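## Task

Coil the red wire around the reel as one strand turning a single way, until just a short total length stays off it; wire only counts as wound when it sits between the two flanges, not beyond their rims or inside the central hole. The reel must end up flat, wholly within the painted ring, with neither reel nor wire in contact with anything fixed to the table (an arm base, for instance). The result must hold without the robot supporting it; release the wire, move the grippers away, and then declare the scene finished yourself, since any other ending counts as failure.

## Robot and tools

Robot: two six-joint arms with parallel-jaw grippers, named left_arm and right_arm. Their bases sit in the scene frame at left_arm (+0.002, +0.345, 0) and right_arm (+0.018, -0.308, 0). The scene frame has its origin on the tabletop midway between the bases, +z up, +x outward across the table, and left_arm on the +y side. The names do not correspond to image sides. Joint ranges (rad): waist -2.618 to 3.054, shoulder 0 to 3.142, elbow 0 to 3.142, wrist pitch -1.571 to 1.571, wrist yaw -1.571 to 1.571, wrist roll -2.094 to 2.094. Each gripper's fingers extend along its own +z axis and close along its y axis. The reported end_effector_position is the point between the pads, roughly 1 cm short of the fingertips; at long reach it may be somewhat off.

Command row: every moving command uses one row of 16 numbers covering both arms, left first: x, y, z, qw, qx, qy, qz, opening for left_arm, then the same eight for right_arm. x, y, z is an absolute target position in metres in the scene frame; qw, qx, qy, qz is an absolute orientation quaternion, w first, also in the scene frame. Opening runs from -1 (closed) to +1 (fully open, 0.093 m); values between are positions on the grip_measured scale. An arm meant to stay still should get exactly its last reported position and quaternion each time; to hold an orientation, repeat the same quaternion rather than copying a drifted reading.

execute_actions(actions): a list of actions; each action is a list of up to 15 rows, one row per 1/30 s control step. If fewer than 15 rows are given, the last row repeats to fill the action. An empty list just returns state and images. Any target more than 0.6 m from the gripper's current position along any of that gripper's axes causes the action to be rejected for both arms; a malformed action, or a first action failing that check, rejects the whole call.

move(target, speed, blocking): target is one 16-number row as above, giving absolute poses. Each gripper travels in a straight line toward its pose, both finishing together, taking 0.5 to 10 s; beyond 10 s they stop short. speed is the path's top speed in m/s, 0.002 to 0.5 (default 0.25), with turning capped at twice that in rad/s. Grippers rotate the shorter way. Paths do not avoid obstacles or the other arm, and grippers can lag, wander, or overshoot the speed, especially with a nearly straight arm. Faster contact and targets set deeper past contact press harder. The opening is applied at the start. blocking=false returns after 0.5 s while motion continues; then check with wait(0) or halt with stop before sending more motion. The result adds a move: line giving the ending (done, off_target, moving, held, fault) and any limits (paced = pose clipped; held = some steps blocked, after which the arm may surge), plus each gripper's distance to its pose.

wait(seconds): 0 to 10; lets the scene run with arms holding their last command, ending early if a running move finishes. stop(): brakes a running move; it needs room, more at speed; fingers keep moving. zoom_image(camera, region): camera is cam_high, cam_low, cam_left_wrist or cam_right_wrist; region is [x0, y0, x1, y1] pixels in that camera's 504x504 image, origin top-left, at most 504 by 504. read_manual(section) returns licence texts only. finished_scene(scene) ends the current scene, given its number; it cannot be undone and reports success.

Controller behaviour: each control step clips the commanded pose to within 70 mm and 16 degrees of the measured pose, then uses damped inverse kinematics, favouring position over orientation. Far targets need several actions; after an action the arm goes no further than its last clipped pose. Joint friction can leave the gripper up to about 31 mm from the command, and smaller commands may not move it. Elbows cannot fully straighten.

Results: a state line per arm with position and quaternion; Hand target lines showing the pose now being driven; step readings with HELD marking held-back steps; pose unreachable lines when the clearance check altered a command; FAULT and MOTOR HOT lines. grip_measured is the gripper motor position on the opening scale. Pads touch at about -0.94, and each millimetre of object width adds about 0.0208; readings may carry a fixed offset up to 0.02. Commanding below the contact reading squeezes harder, up to roughly 50-62 N per pad (less for parts under 5 mm thick). Keep sending the same closing number to hold. The last entry in each Joint positions list is the opening in metres, floored at zero.

Heat: holding loads warms motors; MOTOR HOT appears at 75 °C, the arm is stopped at 90 °C, and at 100 °C it goes limp and drops.

Avoid: arms striking or pressing each other, knocking anything off the table, dropping or slamming objects, and hard pushes. Loose items may occasionally be nudged by outside forces. Cameras come with calibration data (intrinsics K, distortion, world-to-camera transforms) that can be slightly off per scene.

Each tool is called after "Emit:" by a JSON object that holds its "fn" and its "kwargs", one argument or row to a line.

## Session

I'll start by looking at the scene.

Emit:
{"fn": "execute_actions", "kwargs": {
  "actions": []
}}

Scene clock: 0.00 s.
left_arm: end_effector_position=(+0.3420, +0.4060, +0.1047) grip_measured=+0.993 end_effector_quat_wxyz=(+0.052, +0.865, -0.498, +0.036) | right_arm: end_effector_position=(+0.1409, -0.1171, +0.1676) grip_measured=+0.993 end_effector_quat_wxyz=(+0.000, +0.820, -0.539, -0.194)
Joint positions: left_arm=[ 0.212  1.87   1.551 -1.271  0.125 -1.856  0.093] | right_arm=[ 0.55   1.463  1.306 -1.522 -0.376 -1.275  0.093]
Joint velocities: left_arm=[ 0.007  0.002  0.002  0.022 -0.007  0.022 -0.   ] | right_arm=[-0.012 -0.002 -0.017  0.007 -0.022 -0.022 -0.001]
Motor temperatures (°C, as the motors report them): left_arm=[18 16 18 18 16 19] | right_arm=[20 18 16 17 17 20]
Hand target (left_arm): +0.342, +0.406, +0.105; +0.052, +0.865, -0.498, +0.036
Hand target (right_arm): +0.141, -0.117, +0.168; +0.000, +0.820, -0.539, -0.194

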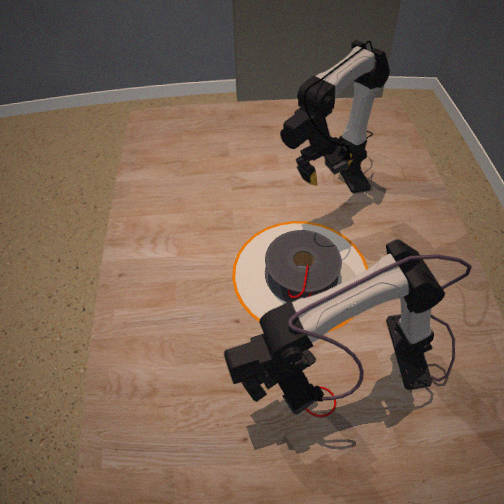

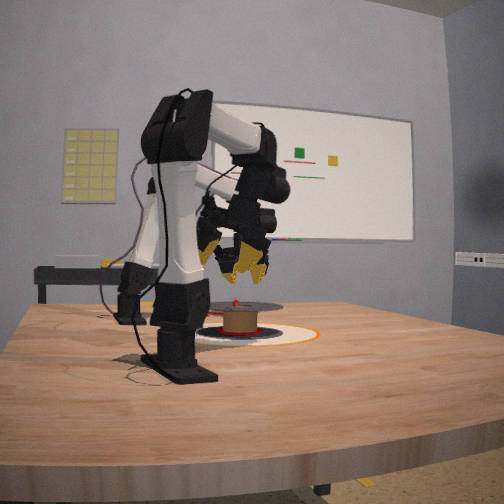

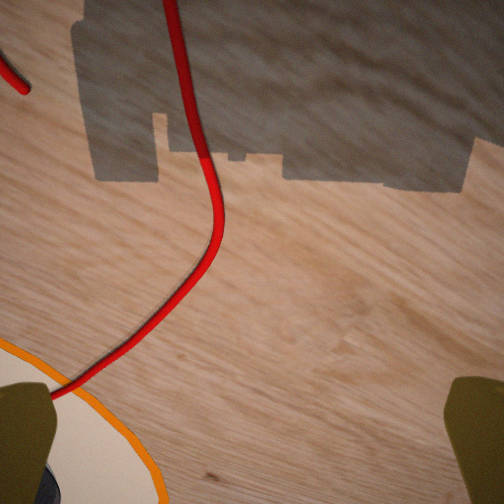

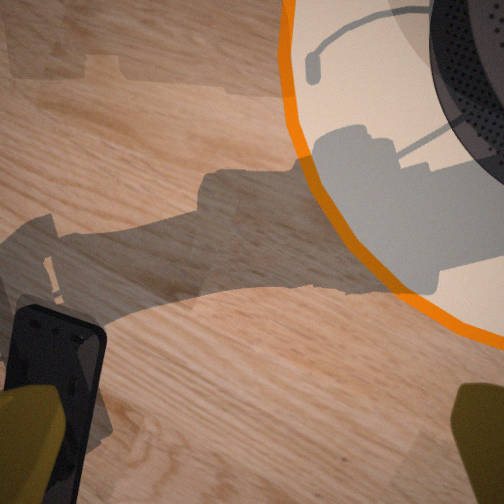

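Emit:
{"fn": "zoom_image", "kwargs": {
  "camera": "cam_high",
  "region": [200, 190, 400, 440]
}}

Emit:
{"fn": "zoom_image", "kwargs": {
  "camera": "cam_low",
  "region": [160, 270, 340, 370]
}}

Region (200, 190, 400, 440) of cam_high's 504x504 image, scaled by 2.016, with more detail than that image has; it fills the left 403 columns of this view, and the rest is white.

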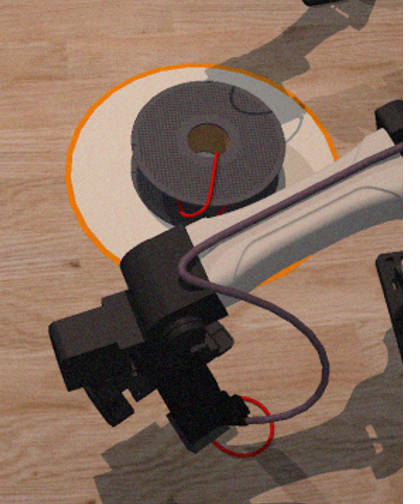

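Region (160, 270, 340, 370) of cam_low's 504x504 image, scaled by 2.800, with more detail than that image has.

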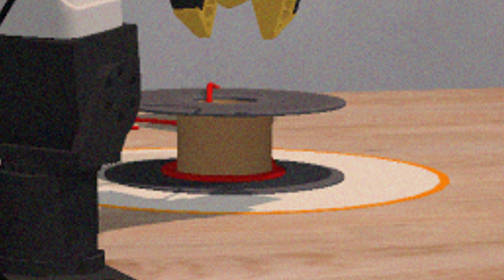

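Emit:
{"fn": "move", "kwargs": {
  "target": [0.05,0.50,0.25,0.052,0.865,-0.498,0.036,1,0.10,-0.30,0.25,0.0,0.82,-0.539,-0.194,1],
  "speed": 0.3
}}

Scene clock: 4.60 s.
left_arm: end_effector_position=(+0.0573, +0.5059, +0.2400) grip_measured=+0.993 end_effector_quat_wxyz=(-0.165, +0.860, -0.483, -0.009) | right_arm: end_effector_position=(+0.1049, -0.2978, +0.2517) grip_measured=+0.993 end_effector_quat_wxyz=(-0.243, +0.753, -0.561, +0.246)
Joint positions: left_arm=[ 1.274  1.004  1.32  -1.56   0.06  -0.828  0.093] | right_arm=[ 0.055  0.461  1.173 -1.579  0.058 -1.653  0.093]
Joint velocities: left_arm=[ 0.002  0.007 -0.012 -0.066 -0.051 -0.022 -0.   ] | right_arm=[-0.002 -0.007  0.002  0.007 -0.007 -0.11   0.   ]
Motor temperatures (°C, as the motors report them): left_arm=[18 17 18 18 16 19] | right_arm=[20 18 16 18 17 20]
Hand target (left_arm): +0.055, +0.505, +0.247; -0.173, +0.857, -0.485, -0.017
Hand target (right_arm): +0.104, -0.297, +0.248; -0.238, +0.756, -0.561, +0.238
Off the commanded pose (left_arm): 0.014 m, 26 deg; orientation clipped at the last step of the last action.
Off the commanded pose (right_arm): 0.006 m, 59 deg; orientation clipped at the last step of the last action.
joint sent to its limit (left arm) — the command would take joint 4 (wrist pitch) past its lower limit, so that joint was sent only as far as its limit.
joint sent to its limit (right arm) — the command would take joint 4 (wrist pitch) past its lower limit, so that joint was sent only as far as its limit.
move: off_target (left_arm, right_arm); limits=paced
camera_calibration (this result's frames):
cam_left_wrist: T_world_to_cam=[[0.831978, 0.461176, 0.308431, -0.354435], [0.399942, -0.883824, 0.242698, 0.400404], [0.384525, -0.0785645, -0.919765, 0.320458], [0, 0, 0, 1]] pos_world=[0.0115193, 0.54252, 0.306888]
cam_right_wrist: T_world_to_cam=[[0.727608, 0.243579, 0.641293, -0.164634], [-0.0325599, -0.921522, 0.386959, -0.328868], [0.68522, -0.302435, -0.662575, 0.0850349], [0, 0, 0, 1]] pos_world=[0.0508138, -0.23724, 0.289179]

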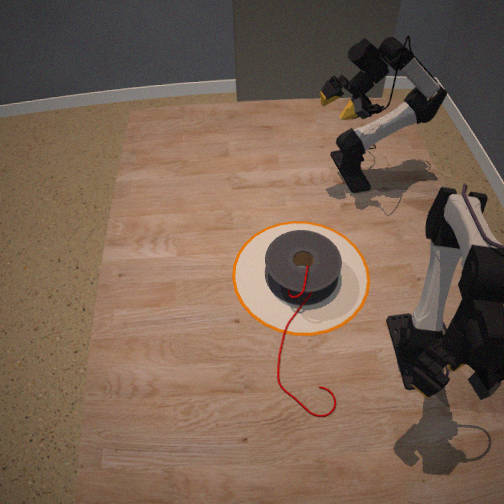

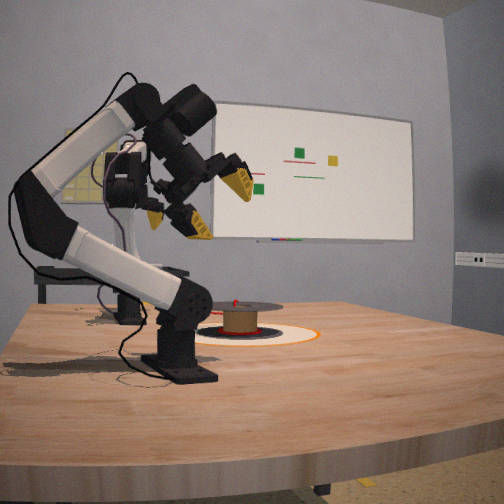

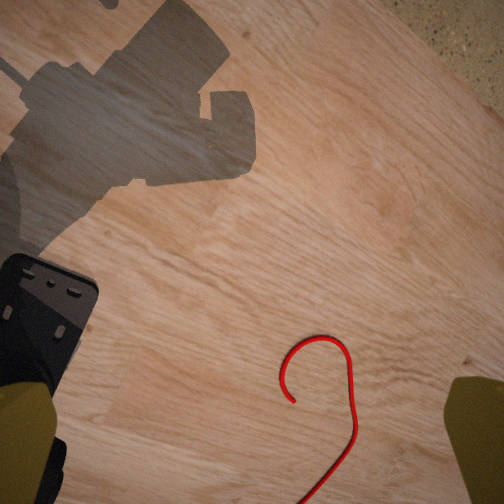

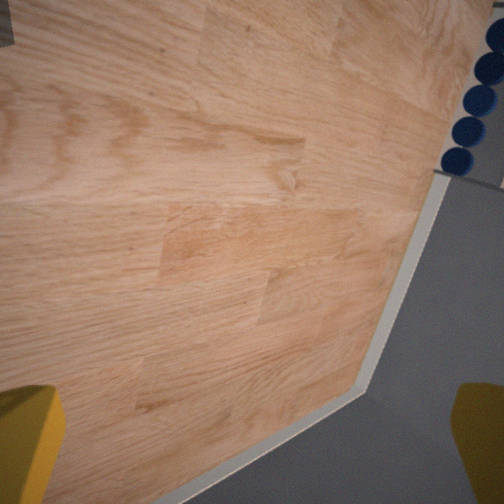

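Emit:
{"fn": "zoom_image", "kwargs": {
  "camera": "cam_high",
  "region": [220, 210, 390, 430]
}}

Emit:
{"fn": "zoom_image", "kwargs": {
  "camera": "cam_high",
  "region": [250, 220, 360, 330]
}}

Region (220, 210, 390, 430) of cam_high's 504x504 image, scaled by 2.291, with more detail than that image has; it fills the left 389 columns of this view, and the rest is white.

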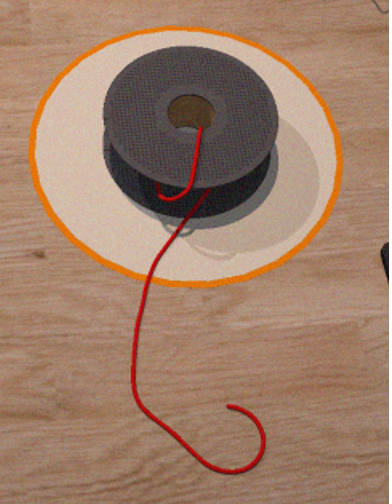

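Region (250, 220, 360, 330) of cam_high's 504x504 image, scaled by 4.582, with more detail than that image has.

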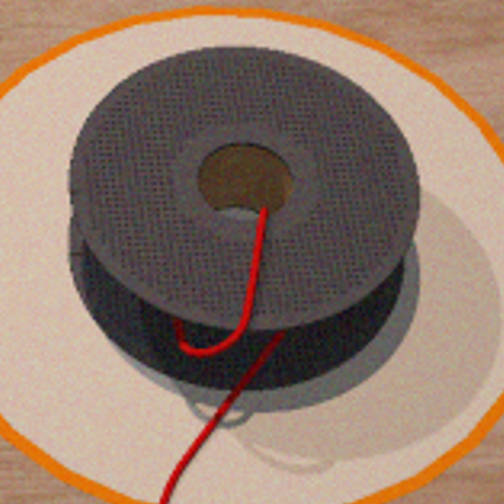

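Emit:
{"fn": "zoom_image", "kwargs": {
  "camera": "cam_low",
  "region": [180, 285, 330, 355]
}}

Region (180, 285, 330, 355) of cam_low's 504x504 image, scaled by 3.360, with more detail than that image has; it fills the top 235 rows of this view, and the rest is white.

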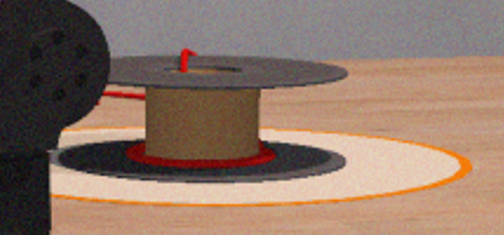

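Emit:
{"fn": "move", "kwargs": {
  "target": [0.24,0.12,0.22,0,0.418,0.909,0,1,0.10,-0.30,0.25,-0.243,0.753,-0.561,0.246,1],
  "speed": 0.3
}}

Scene clock: 18.93 s.
left_arm: end_effector_position=(+0.2300, +0.1266, +0.2212) grip_measured=+0.994 end_effector_quat_wxyz=(+0.054, +0.408, +0.911, -0.020) | right_arm: end_effector_position=(+0.1048, -0.2978, +0.2517) grip_measured=+0.993 end_effector_quat_wxyz=(-0.243, +0.753, -0.561, +0.246)
Joint positions: left_arm=[-0.79   1.687  1.797 -1.566  0.001  0.08   0.093] | right_arm=[ 0.055  0.461  1.173 -1.579  0.058 -1.653  0.093]
Joint velocities: left_arm=[-0.002  0.012 -0.012  0.007  0.007  0.037 -0.   ] | right_arm=[-0.007 -0.002 -0.017 -0.051  0.066 -0.007  0.   ]
Motor temperatures (°C, as the motors report them): left_arm=[18 17 20 19 16 19] | right_arm=[20 19 17 20 17 20]
Hand target (left_arm): +0.229, +0.121, +0.221; +0.050, +0.416, +0.908, -0.025
Hand target (right_arm): +0.101, -0.300, +0.250; -0.244, +0.751, -0.560, +0.250
Off the commanded pose (left_arm): 0.012 m, 7 deg.
Off the commanded pose (right_arm): 0.006 m, 0 deg.
joint sent to its limit (left arm) — the command would take joint 4 (wrist pitch) past its lower limit, so that joint was sent only as far as its limit.
joint sent to its limit (right arm) — the command would take joint 4 (wrist pitch) past its lower limit, so that joint was sent only as far as its limit.
move: off_target (left_arm); limits=paced
camera_calibration (this result's frames):
cam_left_wrist: T_world_to_cam=[[-0.754559, -0.655621, 0.0283175, 0.250868], [-0.613118, 0.719711, 0.325734, 0.0122971], [-0.233938, 0.228423, -0.945037, 0.315999], [0, 0, 0, 1]] pos_world=[0.270758, 0.0834423, 0.287521]
cam_right_wrist: T_world_to_cam=[[0.72759, 0.243577, 0.641314, -0.164643], [-0.0323068, -0.921639, 0.3867, -0.328805], [0.685251, -0.302078, -0.662706, 0.0851964], [0, 0, 0, 1]] pos_world=[0.0507891, -0.237201, 0.289197]

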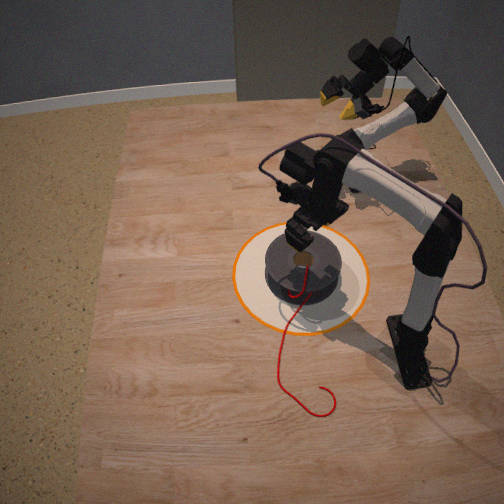

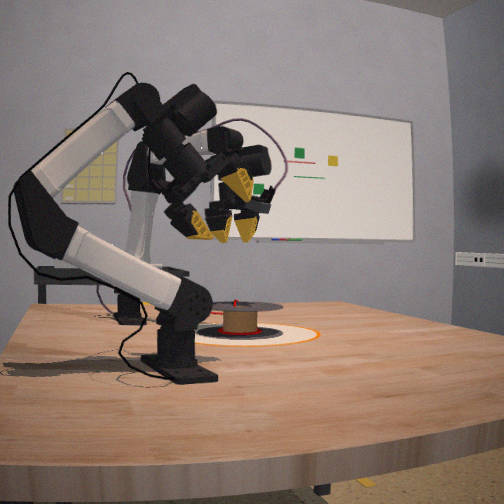

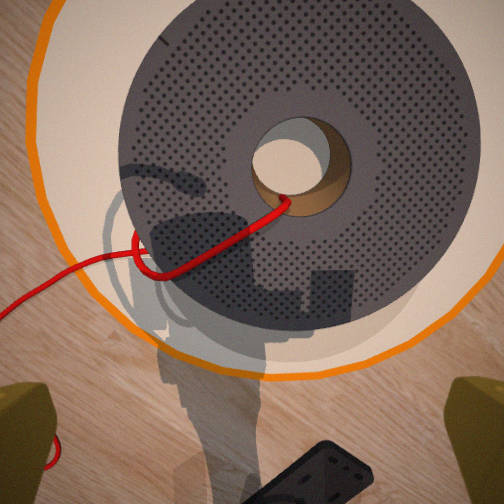

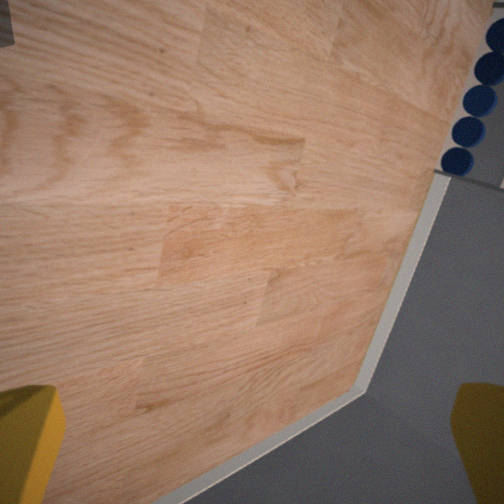

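Emit:
{"fn": "move", "kwargs": {
  "target": [0.25,0.30,0.10,0.213,0.674,-0.674,0.213,1,0.0,-0.50,0.25,-0.243,0.753,-0.561,0.246,1],
  "speed": 0.3
}}

Scene clock: 30.30 s.
left_arm: end_effector_position=(+0.2527, +0.2971, +0.0973) grip_measured=+0.994 end_effector_quat_wxyz=(+0.221, +0.672, -0.677, +0.204) | right_arm: end_effector_position=(+0.0087, -0.4782, +0.2632) grip_measured=+0.993 end_effector_quat_wxyz=(-0.199, -0.431, +0.614, -0.630)
Joint positions: left_arm=[ 0.163  1.603  1.086 -1.214  0.592 -1.325  0.093] | right_arm=[ 0.007  0.032  0.816 -1.579  1.393 -1.702  0.093]
Joint velocities: left_arm=[ 0.007  0.002  0.007 -0.037  0.022 -0.051  0.   ] | right_arm=[ 0.002 -0.002  0.007 -0.051  0.007  0.037  0.001]
Motor temperatures (°C, as the motors report them): left_arm=[18 19 21 19 16 19] | right_arm=[20 19 17 21 17 20]
Hand target (left_arm): +0.253, +0.297, +0.101; +0.212, +0.674, -0.674, +0.217
Hand target (right_arm): +0.006, -0.479, +0.259; -0.210, -0.427, +0.614, -0.630
Off the commanded pose (left_arm): 0.005 m, 1 deg.
Off the commanded pose (right_arm): 0.027 m, 78 deg; orientation clipped at the last step of the last action.
joint sent to its limit (right arm) — the command would take joint 2 (shoulder) past its lower limit and joint 4 (wrist pitch) past its lower limit, so those joints were sent only as far as their limits.
move: off_target (right_arm); limits=paced
camera_calibration (this result's frames):
cam_left_wrist: T_world_to_cam=[[0.999894, 0.000901301, 0.0145267, -0.253768], [-0.0122007, -0.492306, 0.870337, 0.0990966], [0.00793603, -0.870422, -0.492243, 0.386505], [0, 0, 0, 1]] pos_world=[0.251883, 0.385437, 0.107693]
cam_right_wrist: T_world_to_cam=[[0.775061, 0.161773, 0.610827, -0.0896229], [-0.629824, 0.119752, 0.767451, -0.099704], [0.0510055, -0.979535, 0.194704, -0.439937], [0, 0, 0, 1]] pos_world=[0.0291065, -0.404495, 0.216919]

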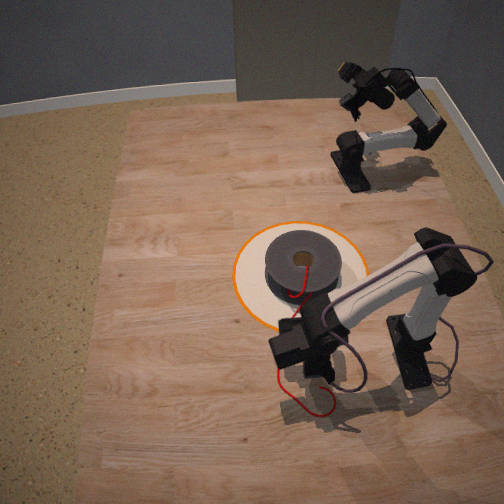

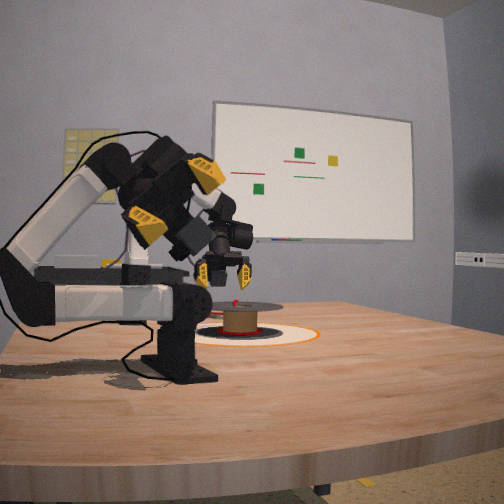

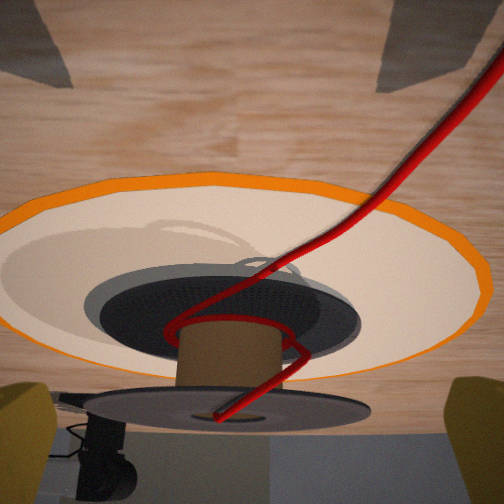

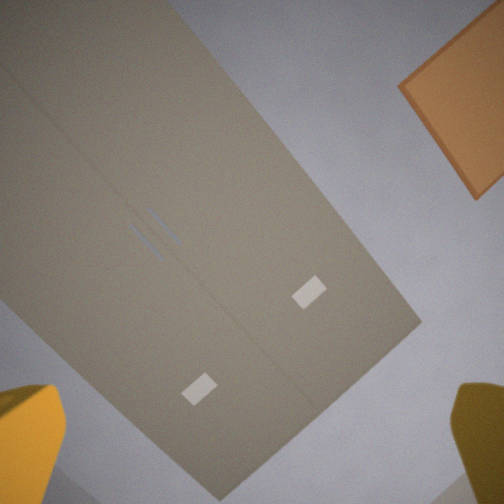

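Emit:
{"fn": "zoom_image", "kwargs": {
  "camera": "cam_left_wrist",
  "region": [130, 270, 370, 440]
}}

Region (130, 270, 370, 440) of cam_left_wrist's 504x504 image, scaled by 2.100, with more detail than that image has; it fills the top 357 rows of this view, and the rest is white.

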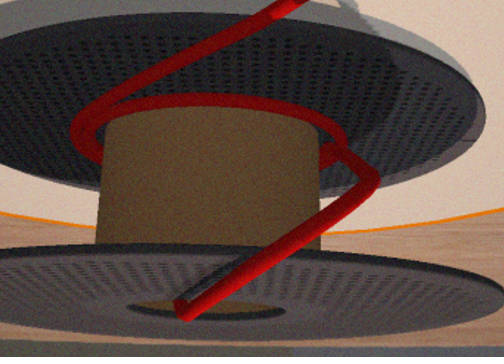

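Emit:
{"fn": "move", "kwargs": {
  "target": [0.25,0.30,0.10,0.213,0.674,-0.674,0.213,1,0.17,-0.08,0.17,0,-0.513,0.858,0,1],
  "speed": 0.3
}}

Scene clock: 45.70 s.
left_arm: end_effector_position=(+0.2533, +0.2993, +0.0972) grip_measured=+0.994 end_effector_quat_wxyz=(+0.220, +0.675, -0.674, +0.205) | right_arm: end_effector_position=(+0.1104, -0.1705, +0.1699) grip_measured=+0.993 end_effector_quat_wxyz=(+0.620, -0.455, +0.616, +0.170)
Joint positions: left_arm=[ 0.171  1.603  1.085 -1.212  0.592 -1.324  0.093] | right_arm=[-0.769  0.021  0.412 -1.58  -1.382 -1.551  0.093]
Joint velocities: left_arm=[-0.027 -0.012  0.027 -0.051 -0.007  0.037 -0.001] | right_arm=[-0.012 -0.002 -0.012 -0.007  0.051  0.007  0.001]
Motor temperatures (°C, as the motors report them): left_arm=[18 21 21 18 16 19] | right_arm=[20 20 17 21 18 20]
Hand target (left_arm): +0.250, +0.300, +0.100; +0.213, +0.674, -0.674, +0.213
Hand target (right_arm): +0.109, -0.169, +0.167; +0.619, -0.449, +0.617, +0.188
Off the commanded pose (left_arm): 0.004 m, 1 deg.
Off the commanded pose (right_arm): 0.108 m, 81 deg; position and orientation clipped at the last step of the last action.
joint sent to its limit (right arm) — the command would take joint 2 (shoulder) past its lower limit and joint 4 (wrist pitch) past its lower limit, so those joints were sent only as far as their limits.
move: off_target (right_arm); limits=paced
camera_calibration (this result's frames):
cam_left_wrist: T_world_to_cam=[[0.999826, 0.0084877, 0.0165955, -0.256858], [-0.0102687, -0.492232, 0.870403, 0.0997486], [0.0155566, -0.870422, -0.49206, 0.386411], [0, 0, 0, 1]] pos_world=[0.251826, 0.387621, 0.107579]
cam_right_wrist: T_world_to_cam=[[0.774559, -0.530234, 0.344833, -0.233935], [-0.0820235, -0.624791, -0.776472, 0.0740782], [0.627161, 0.573139, -0.527429, 0.198233], [0, 0, 0, 1]] pos_world=[0.0629488, -0.191372, 0.242742]

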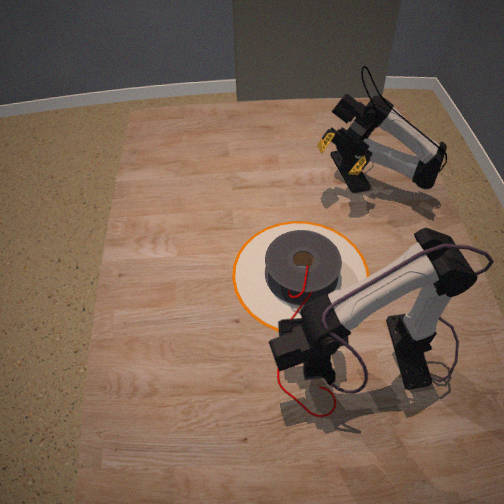

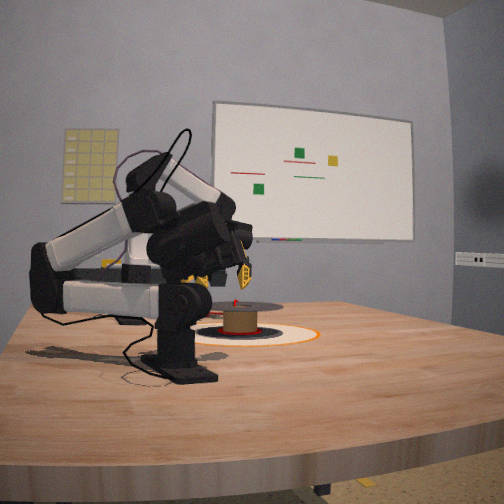

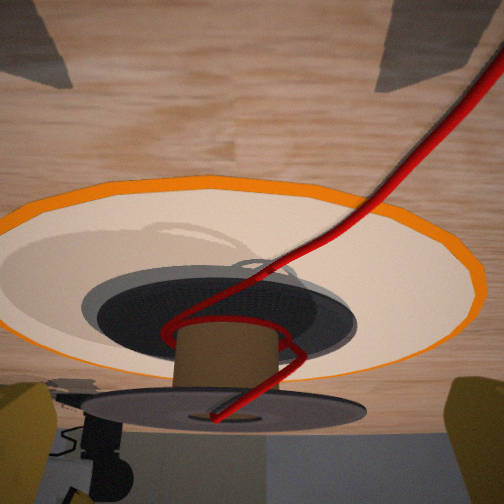

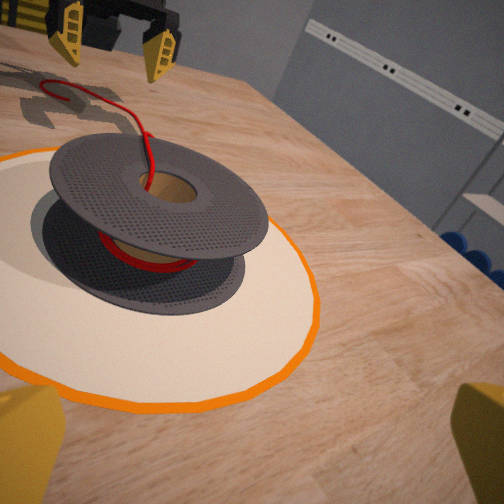

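Emit:
{"fn": "move", "kwargs": {
  "target": [0.25,0.30,0.10,0.213,0.674,-0.674,0.213,1,0.36,-0.25,0.2,0.381,-0.078,0.92,0.033,1],
  "speed": 0.3
}}

Scene clock: 49.73 s.
left_arm: end_effector_position=(+0.2533, +0.2993, +0.0972) grip_measured=+0.994 end_effector_quat_wxyz=(+0.220, +0.675, -0.674, +0.205) | right_arm: end_effector_position=(+0.3564, -0.2510, +0.1892) grip_measured=+0.993 end_effector_quat_wxyz=(+0.378, -0.088, +0.921, +0.026)
Joint positions: left_arm=[ 0.171  1.603  1.085 -1.212  0.592 -1.324  0.093] | right_arm=[-0.005  1.185  0.961 -0.571  0.003 -0.023  0.093]
Joint velocities: left_arm=[ 0.002 -0.007 -0.007 -0.007  0.022 -0.007  0.   ] | right_arm=[-0.007 -0.017  0.012 -0.081  0.007  0.007  0.   ]
Motor temperatures (°C, as the motors report them): left_arm=[18 21 21 18 16 19] | right_arm=[20 20 17 21 18 20]
Hand target (left_arm): +0.250, +0.300, +0.100; +0.213, +0.674, -0.674, +0.213
Hand target (right_arm): +0.358, -0.249, +0.190; +0.373, -0.087, +0.924, +0.022
Off the commanded pose (left_arm): 0.004 m, 1 deg.
Off the commanded pose (right_arm): 0.011 m, 1 deg.
move: off_target (right_arm); limits=paced
camera_calibration (this result's frames):
cam_left_wrist: T_world_to_cam=[[0.999826, 0.0084877, 0.0165955, -0.256858], [-0.0102687, -0.492232, 0.870403, 0.0997486], [0.0155566, -0.870422, -0.49206, 0.386411], [0, 0, 0, 1]] pos_world=[0.251826, 0.387621, 0.107579]
cam_right_wrist: T_world_to_cam=[[0.175141, -0.98449, 0.0102264, -0.310895], [-0.918599, -0.167139, -0.358108, 0.392754], [0.354263, 0.0533253, -0.933624, 0.143982], [0, 0, 0, 1]] pos_world=[0.364226, -0.248106, 0.278253]

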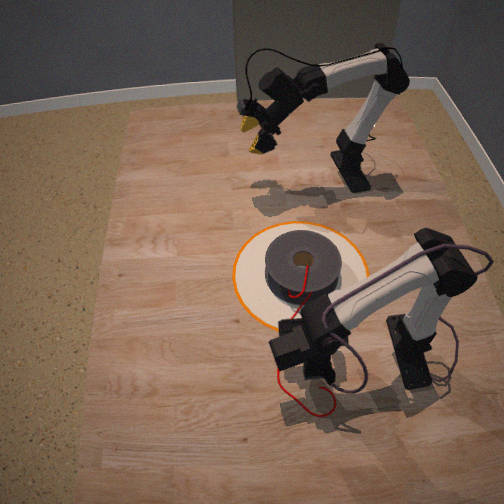

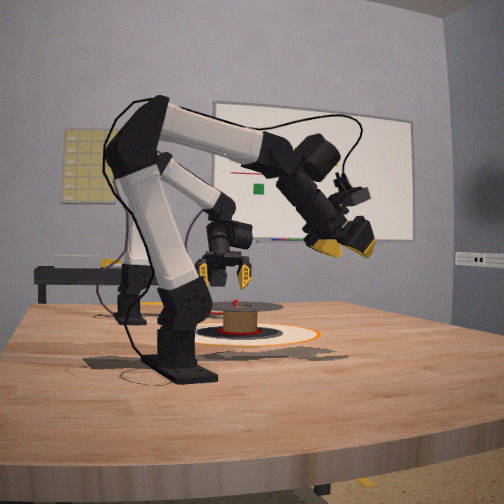

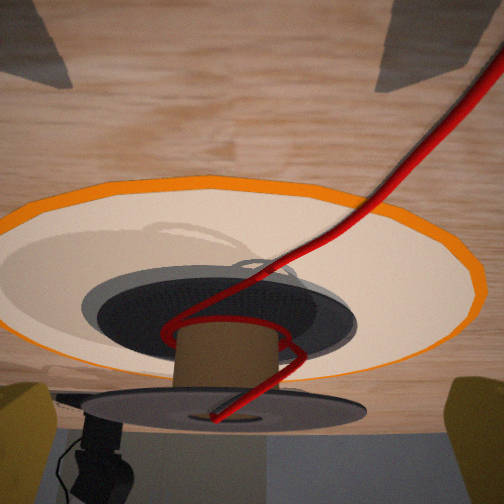

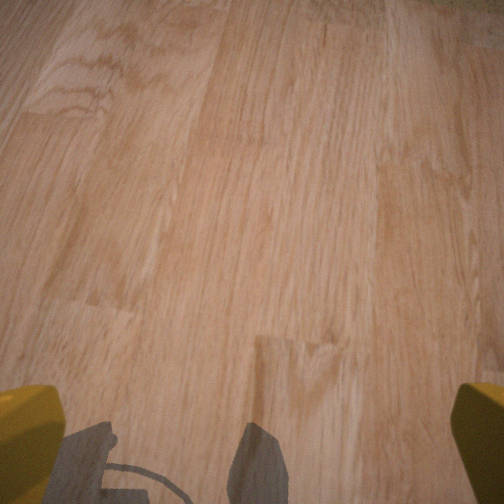

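Emit:
{"fn": "move", "kwargs": {
  "target": [0.25,0.30,0.10,0.213,0.674,-0.674,0.213,1,0.227,0.08,0.18,0,0.446,0.895,0,1],
  "speed": 0.3
}}

Scene clock: 54.97 s.
left_arm: end_effector_position=(+0.2533, +0.2993, +0.0972) grip_measured=+0.994 end_effector_quat_wxyz=(+0.220, +0.674, -0.674, +0.205) | right_arm: end_effector_position=(+0.2290, +0.0741, +0.1822) grip_measured=+0.993 end_effector_quat_wxyz=(+0.020, +0.443, +0.894, +0.064)
Joint positions: left_arm=[ 0.171  1.603  1.085 -1.212  0.592 -1.323  0.093] | right_arm=[ 0.908  2.174  2.304 -1.572  0.037  1.999  0.093]
Joint velocities: left_arm=[ 0.002 -0.007  0.012  0.007  0.022 -0.051  0.   ] | right_arm=[-0.002 -0.012 -0.002 -0.066 -0.037  0.051 -0.001]
Motor temperatures (°C, as the motors report them): left_arm=[18 22 21 18 16 19] | right_arm=[20 20 18 21 18 20]
Hand target (left_arm): +0.250, +0.300, +0.100; +0.213, +0.674, -0.674, +0.213
Hand target (right_arm): +0.226, +0.076, +0.181; +0.013, +0.445, +0.894, +0.060
Off the commanded pose (left_arm): 0.004 m, 1 deg.
Off the commanded pose (right_arm): 0.007 m, 8 deg.
joint sent to its limit (right arm) — the command would take joint 4 (wrist pitch) past its lower limit, so that joint was sent only as far as its limit.
move: off_target (right_arm)
camera_calibration (this result's frames):
cam_left_wrist: T_world_to_cam=[[0.999825, 0.00817535, 0.0168141, -0.256785], [-0.0106128, -0.492223, 0.870404, 0.0998327], [0.0153921, -0.870431, -0.49205, 0.386455], [0, 0, 0, 1]] pos_world=[0.251851, 0.387621, 0.107578]
cam_right_wrist: T_world_to_cam=[[-0.795667, -0.590683, -0.13419, 0.25094], [-0.586444, 0.695726, 0.414789, 0.0467608], [-0.151649, 0.408728, -0.899969, 0.248579], [0, 0, 0, 1]] pos_world=[0.264784, 0.0140922, 0.237991]

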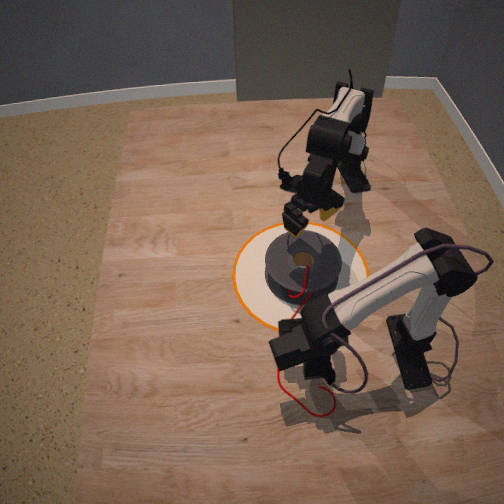

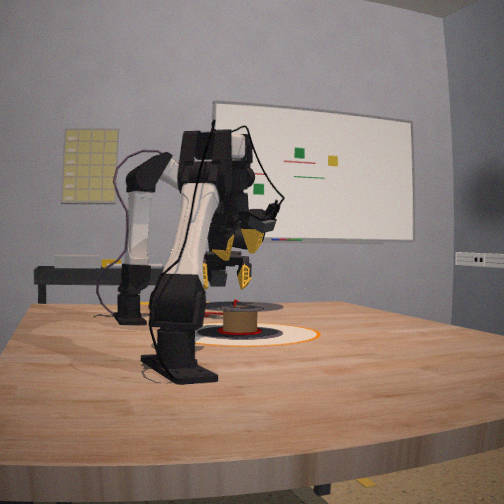

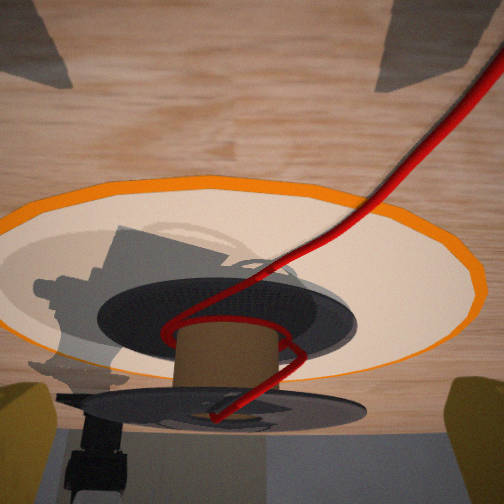

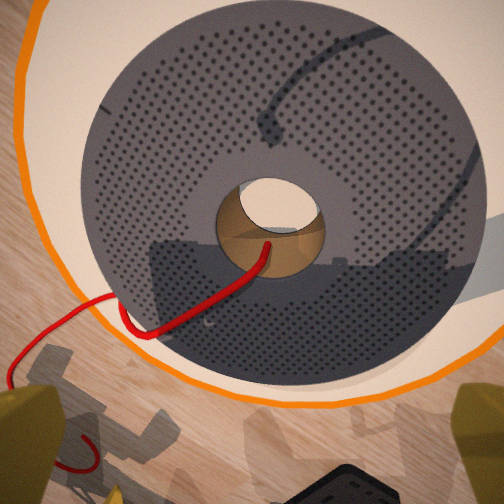

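Emit:
{"fn": "move", "kwargs": {
  "target": [0.235,0.15,0.16,0,-0.588,0.809,0,1,0.28,-0.07,0.17,0,0.446,0.895,0,1],
  "speed": 0.2
}}

Scene clock: 61.93 s.
left_arm: end_effector_position=(+0.2304, +0.1528, +0.1598) grip_measured=+0.994 end_effector_quat_wxyz=(-0.006, -0.586, +0.810, -0.007) | right_arm: end_effector_position=(+0.2822, -0.0662, +0.1716) grip_measured=+0.993 end_effector_quat_wxyz=(-0.001, +0.446, +0.895, +0.000)
Joint positions: left_arm=[-0.719  1.664  1.526 -1.423  0.014 -1.944  0.093] | right_arm=[ 0.567  1.923  1.894 -1.541 -0.003  1.666  0.093]
Joint velocities: left_arm=[-0.007 -0.012 -0.007 -0.022 -0.066 -0.081 -0.   ] | right_arm=[ 0.012 -0.017 -0.012  0.037 -0.051 -0.037 -0.   ]
Motor temperatures (°C, as the motors report them): left_arm=[18 22 21 18 16 19] | right_arm=[20 22 19 20 18 20]
Hand target (left_arm): +0.232, +0.153, +0.159; -0.001, -0.587, +0.809, +0.003
Hand target (right_arm): +0.279, -0.069, +0.172; -0.007, +0.447, +0.895, +0.003
Off the commanded pose (left_arm): 0.005 m, 1 deg.
Off the commanded pose (right_arm): 0.005 m, 0 deg.
move: done
camera_calibration (this result's frames):
cam_left_wrist: T_world_to_cam=[[0.946482, -0.319964, 0.0423692, -0.175322], [-0.30449, -0.841653, 0.445989, 0.161871], [-0.10704, -0.435022, -0.894035, 0.316034], [0, 0, 0, 1]] pos_world=[0.249056, 0.217624, 0.217781]
cam_right_wrist: T_world_to_cam=[[-0.805141, -0.593082, -0.000861003, 0.188643], [-0.54363, 0.737425, 0.400839, 0.173016], [-0.237095, 0.3232, -0.916148, 0.325618], [0, 0, 0, 1]] pos_world=[0.323144, -0.120945, 0.229125]

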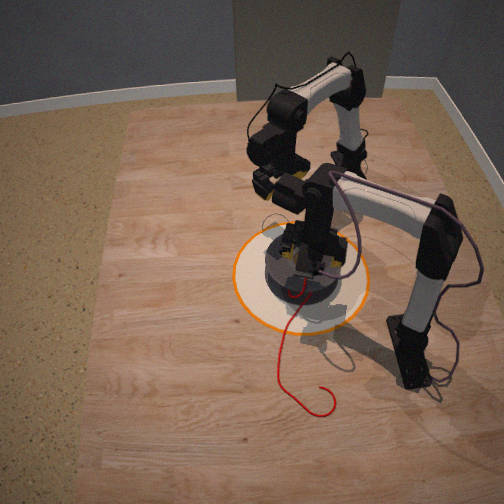

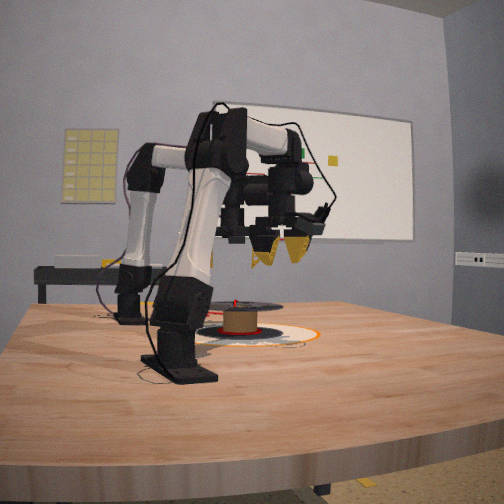

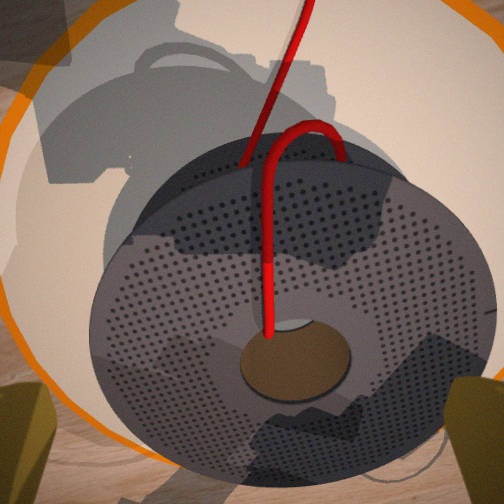

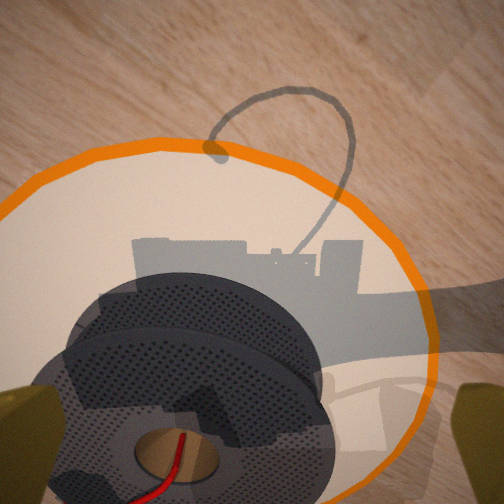

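Emit:
{"fn": "move", "kwargs": {
  "target": [0.232,0.121,0.09,0,-0.588,0.809,0,-0.3,0.28,-0.07,0.17,0,0.446,0.895,0,1],
  "speed": 0.1
}}

Scene clock: 64.27 s.
left_arm: end_effector_position=(+0.2309, +0.1223, +0.0980) grip_measured=-0.298 end_effector_quat_wxyz=(-0.005, -0.589, +0.808, -0.005) | right_arm: end_effector_position=(+0.2822, -0.0662, +0.1716) grip_measured=+0.993 end_effector_quat_wxyz=(-0.001, +0.446, +0.895, +0.000)
Joint positions: left_arm=[-0.793  1.75   1.379 -1.192  0.012 -2.024  0.031] | right_arm=[ 0.567  1.923  1.894 -1.541 -0.003  1.666  0.093]
Joint velocities: left_arm=[-0.012 -0.022  0.037 -0.095 -0.037  0.037 -0.   ] | right_arm=[ 0.022 -0.012 -0.002 -0.022  0.022 -0.022  0.   ]
Motor temperatures (°C, as the motors report them): left_arm=[18 22 21 18 16 19] | right_arm=[20 23 19 20 18 20]
Hand target (left_arm): +0.231, +0.121, +0.091; +0.000, -0.588, +0.809, +0.000
Hand target (right_arm): +0.280, -0.070, +0.170; -0.000, +0.446, +0.895, -0.000
Off the commanded pose (left_arm): 0.008 m, 1 deg.
Off the commanded pose (right_arm): 0.005 m, 0 deg.
move: done
camera_calibration (this result's frames):
cam_left_wrist: T_world_to_cam=[[0.948263, -0.315052, 0.0392353, -0.183663], [-0.299085, -0.844994, 0.443321, 0.163335], [-0.106516, -0.43212, -0.895504, 0.2472], [0, 0, 0, 1]] pos_world=[0.249342, 0.186973, 0.156165]
cam_right_wrist: T_world_to_cam=[[-0.804689, -0.593696, -0.000862928, 0.188475], [-0.544193, 0.737009, 0.400839, 0.173147], [-0.237341, 0.32302, -0.916148, 0.325675], [0, 0, 0, 1]] pos_world=[0.323185, -0.120913, 0.229125]

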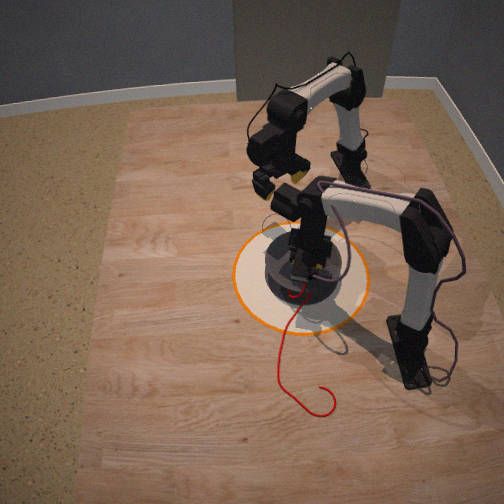

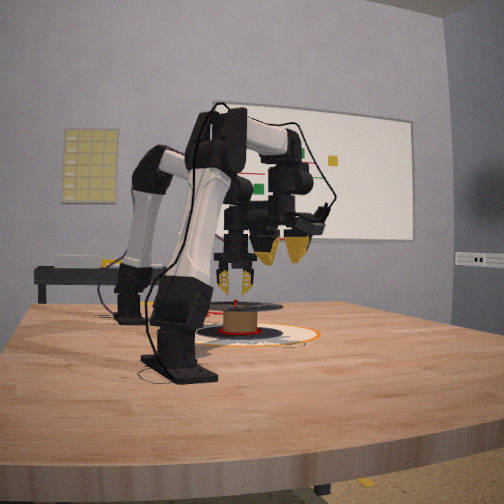

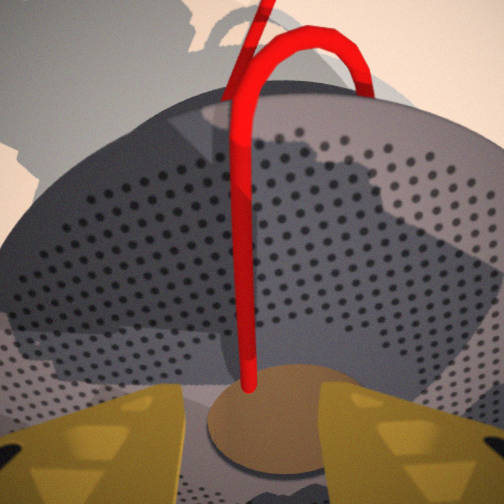

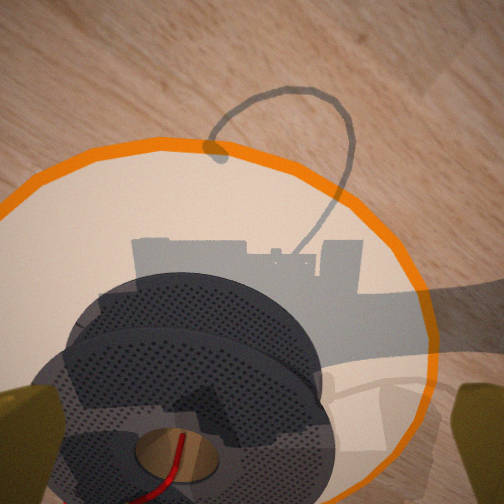

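Emit:
{"fn": "move", "kwargs": {
  "target": [0.232,0.121,0.068,0,-0.588,0.809,0,-0.3,0.28,-0.07,0.17,0,0.446,0.895,0,1],
  "speed": 0.05
}}

Scene clock: 65.63 s.
left_arm: end_effector_position=(+0.2316, +0.1216, +0.0768) grip_measured=-0.298 end_effector_quat_wxyz=(-0.005, -0.589, +0.808, -0.006) | right_arm: end_effector_position=(+0.2822, -0.0662, +0.1716) grip_measured=+0.993 end_effector_quat_wxyz=(-0.001, +0.446, +0.895, +0.000)
Joint positions: left_arm=[-0.793  1.766  1.312 -1.108  0.012 -2.025  0.031] | right_arm=[ 0.567  1.923  1.894 -1.541 -0.003  1.666  0.093]
Joint velocities: left_arm=[ 0.007 -0.007  0.007  0.022 -0.007 -0.022  0.002] | right_arm=[-0.007 -0.007  0.007 -0.022 -0.037 -0.037 -0.001]
Motor temperatures (°C, as the motors report them): left_arm=[18 22 21 18 16 19] | right_arm=[20 23 19 20 18 20]
Hand target (left_arm): +0.232, +0.121, +0.068; -0.000, -0.588, +0.809, -0.000
Hand target (right_arm): +0.280, -0.070, +0.170; -0.000, +0.446, +0.895, -0.000
Off the commanded pose (left_arm): 0.009 m, 1 deg.
Off the commanded pose (right_arm): 0.005 m, 0 deg.
move: done
camera_calibration (this result's frames):
cam_left_wrist: T_world_to_cam=[[0.94846, -0.314287, 0.0406007, -0.183948], [-0.298924, -0.844754, 0.443887, 0.172288], [-0.10521, -0.433146, -0.895162, 0.227747], [0, 0, 0, 1]] pos_world=[0.249929, 0.186377, 0.134862]
cam_right_wrist: T_world_to_cam=[[-0.804689, -0.593696, -0.000862928, 0.188475], [-0.544193, 0.737009, 0.400839, 0.173147], [-0.237341, 0.32302, -0.916148, 0.325675], [0, 0, 0, 1]] pos_world=[0.323185, -0.120913, 0.229125]

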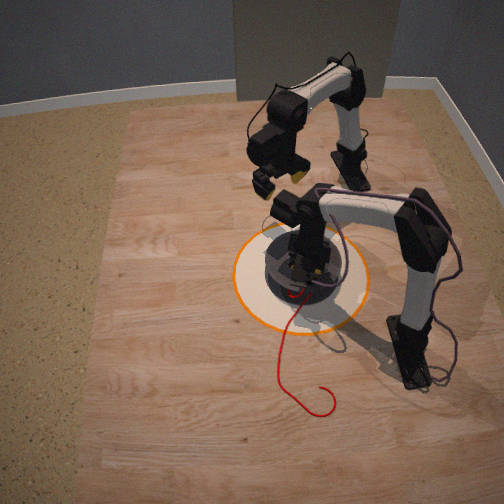

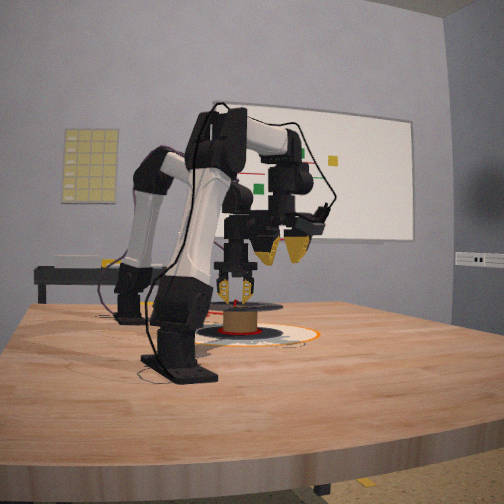

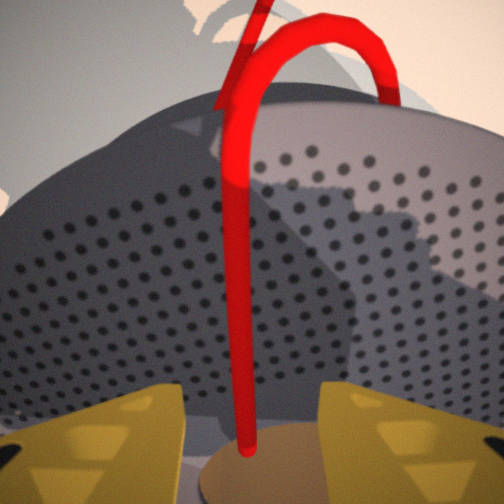

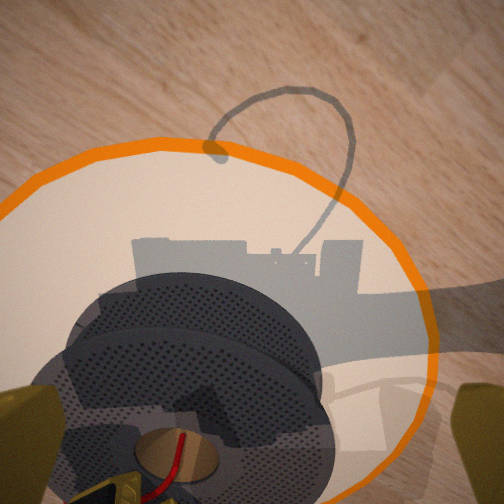

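Emit:
{"fn": "zoom_image", "kwargs": {
  "camera": "cam_low",
  "region": [190, 265, 300, 345]
}}

Region (190, 265, 300, 345) of cam_low's 504x504 image, scaled by 4.582, with more detail than that image has; it fills the top 367 rows of this view, and the rest is white.

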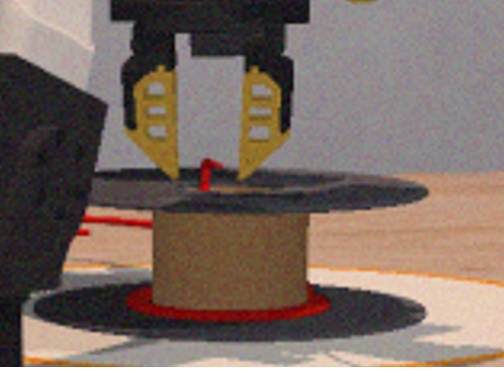

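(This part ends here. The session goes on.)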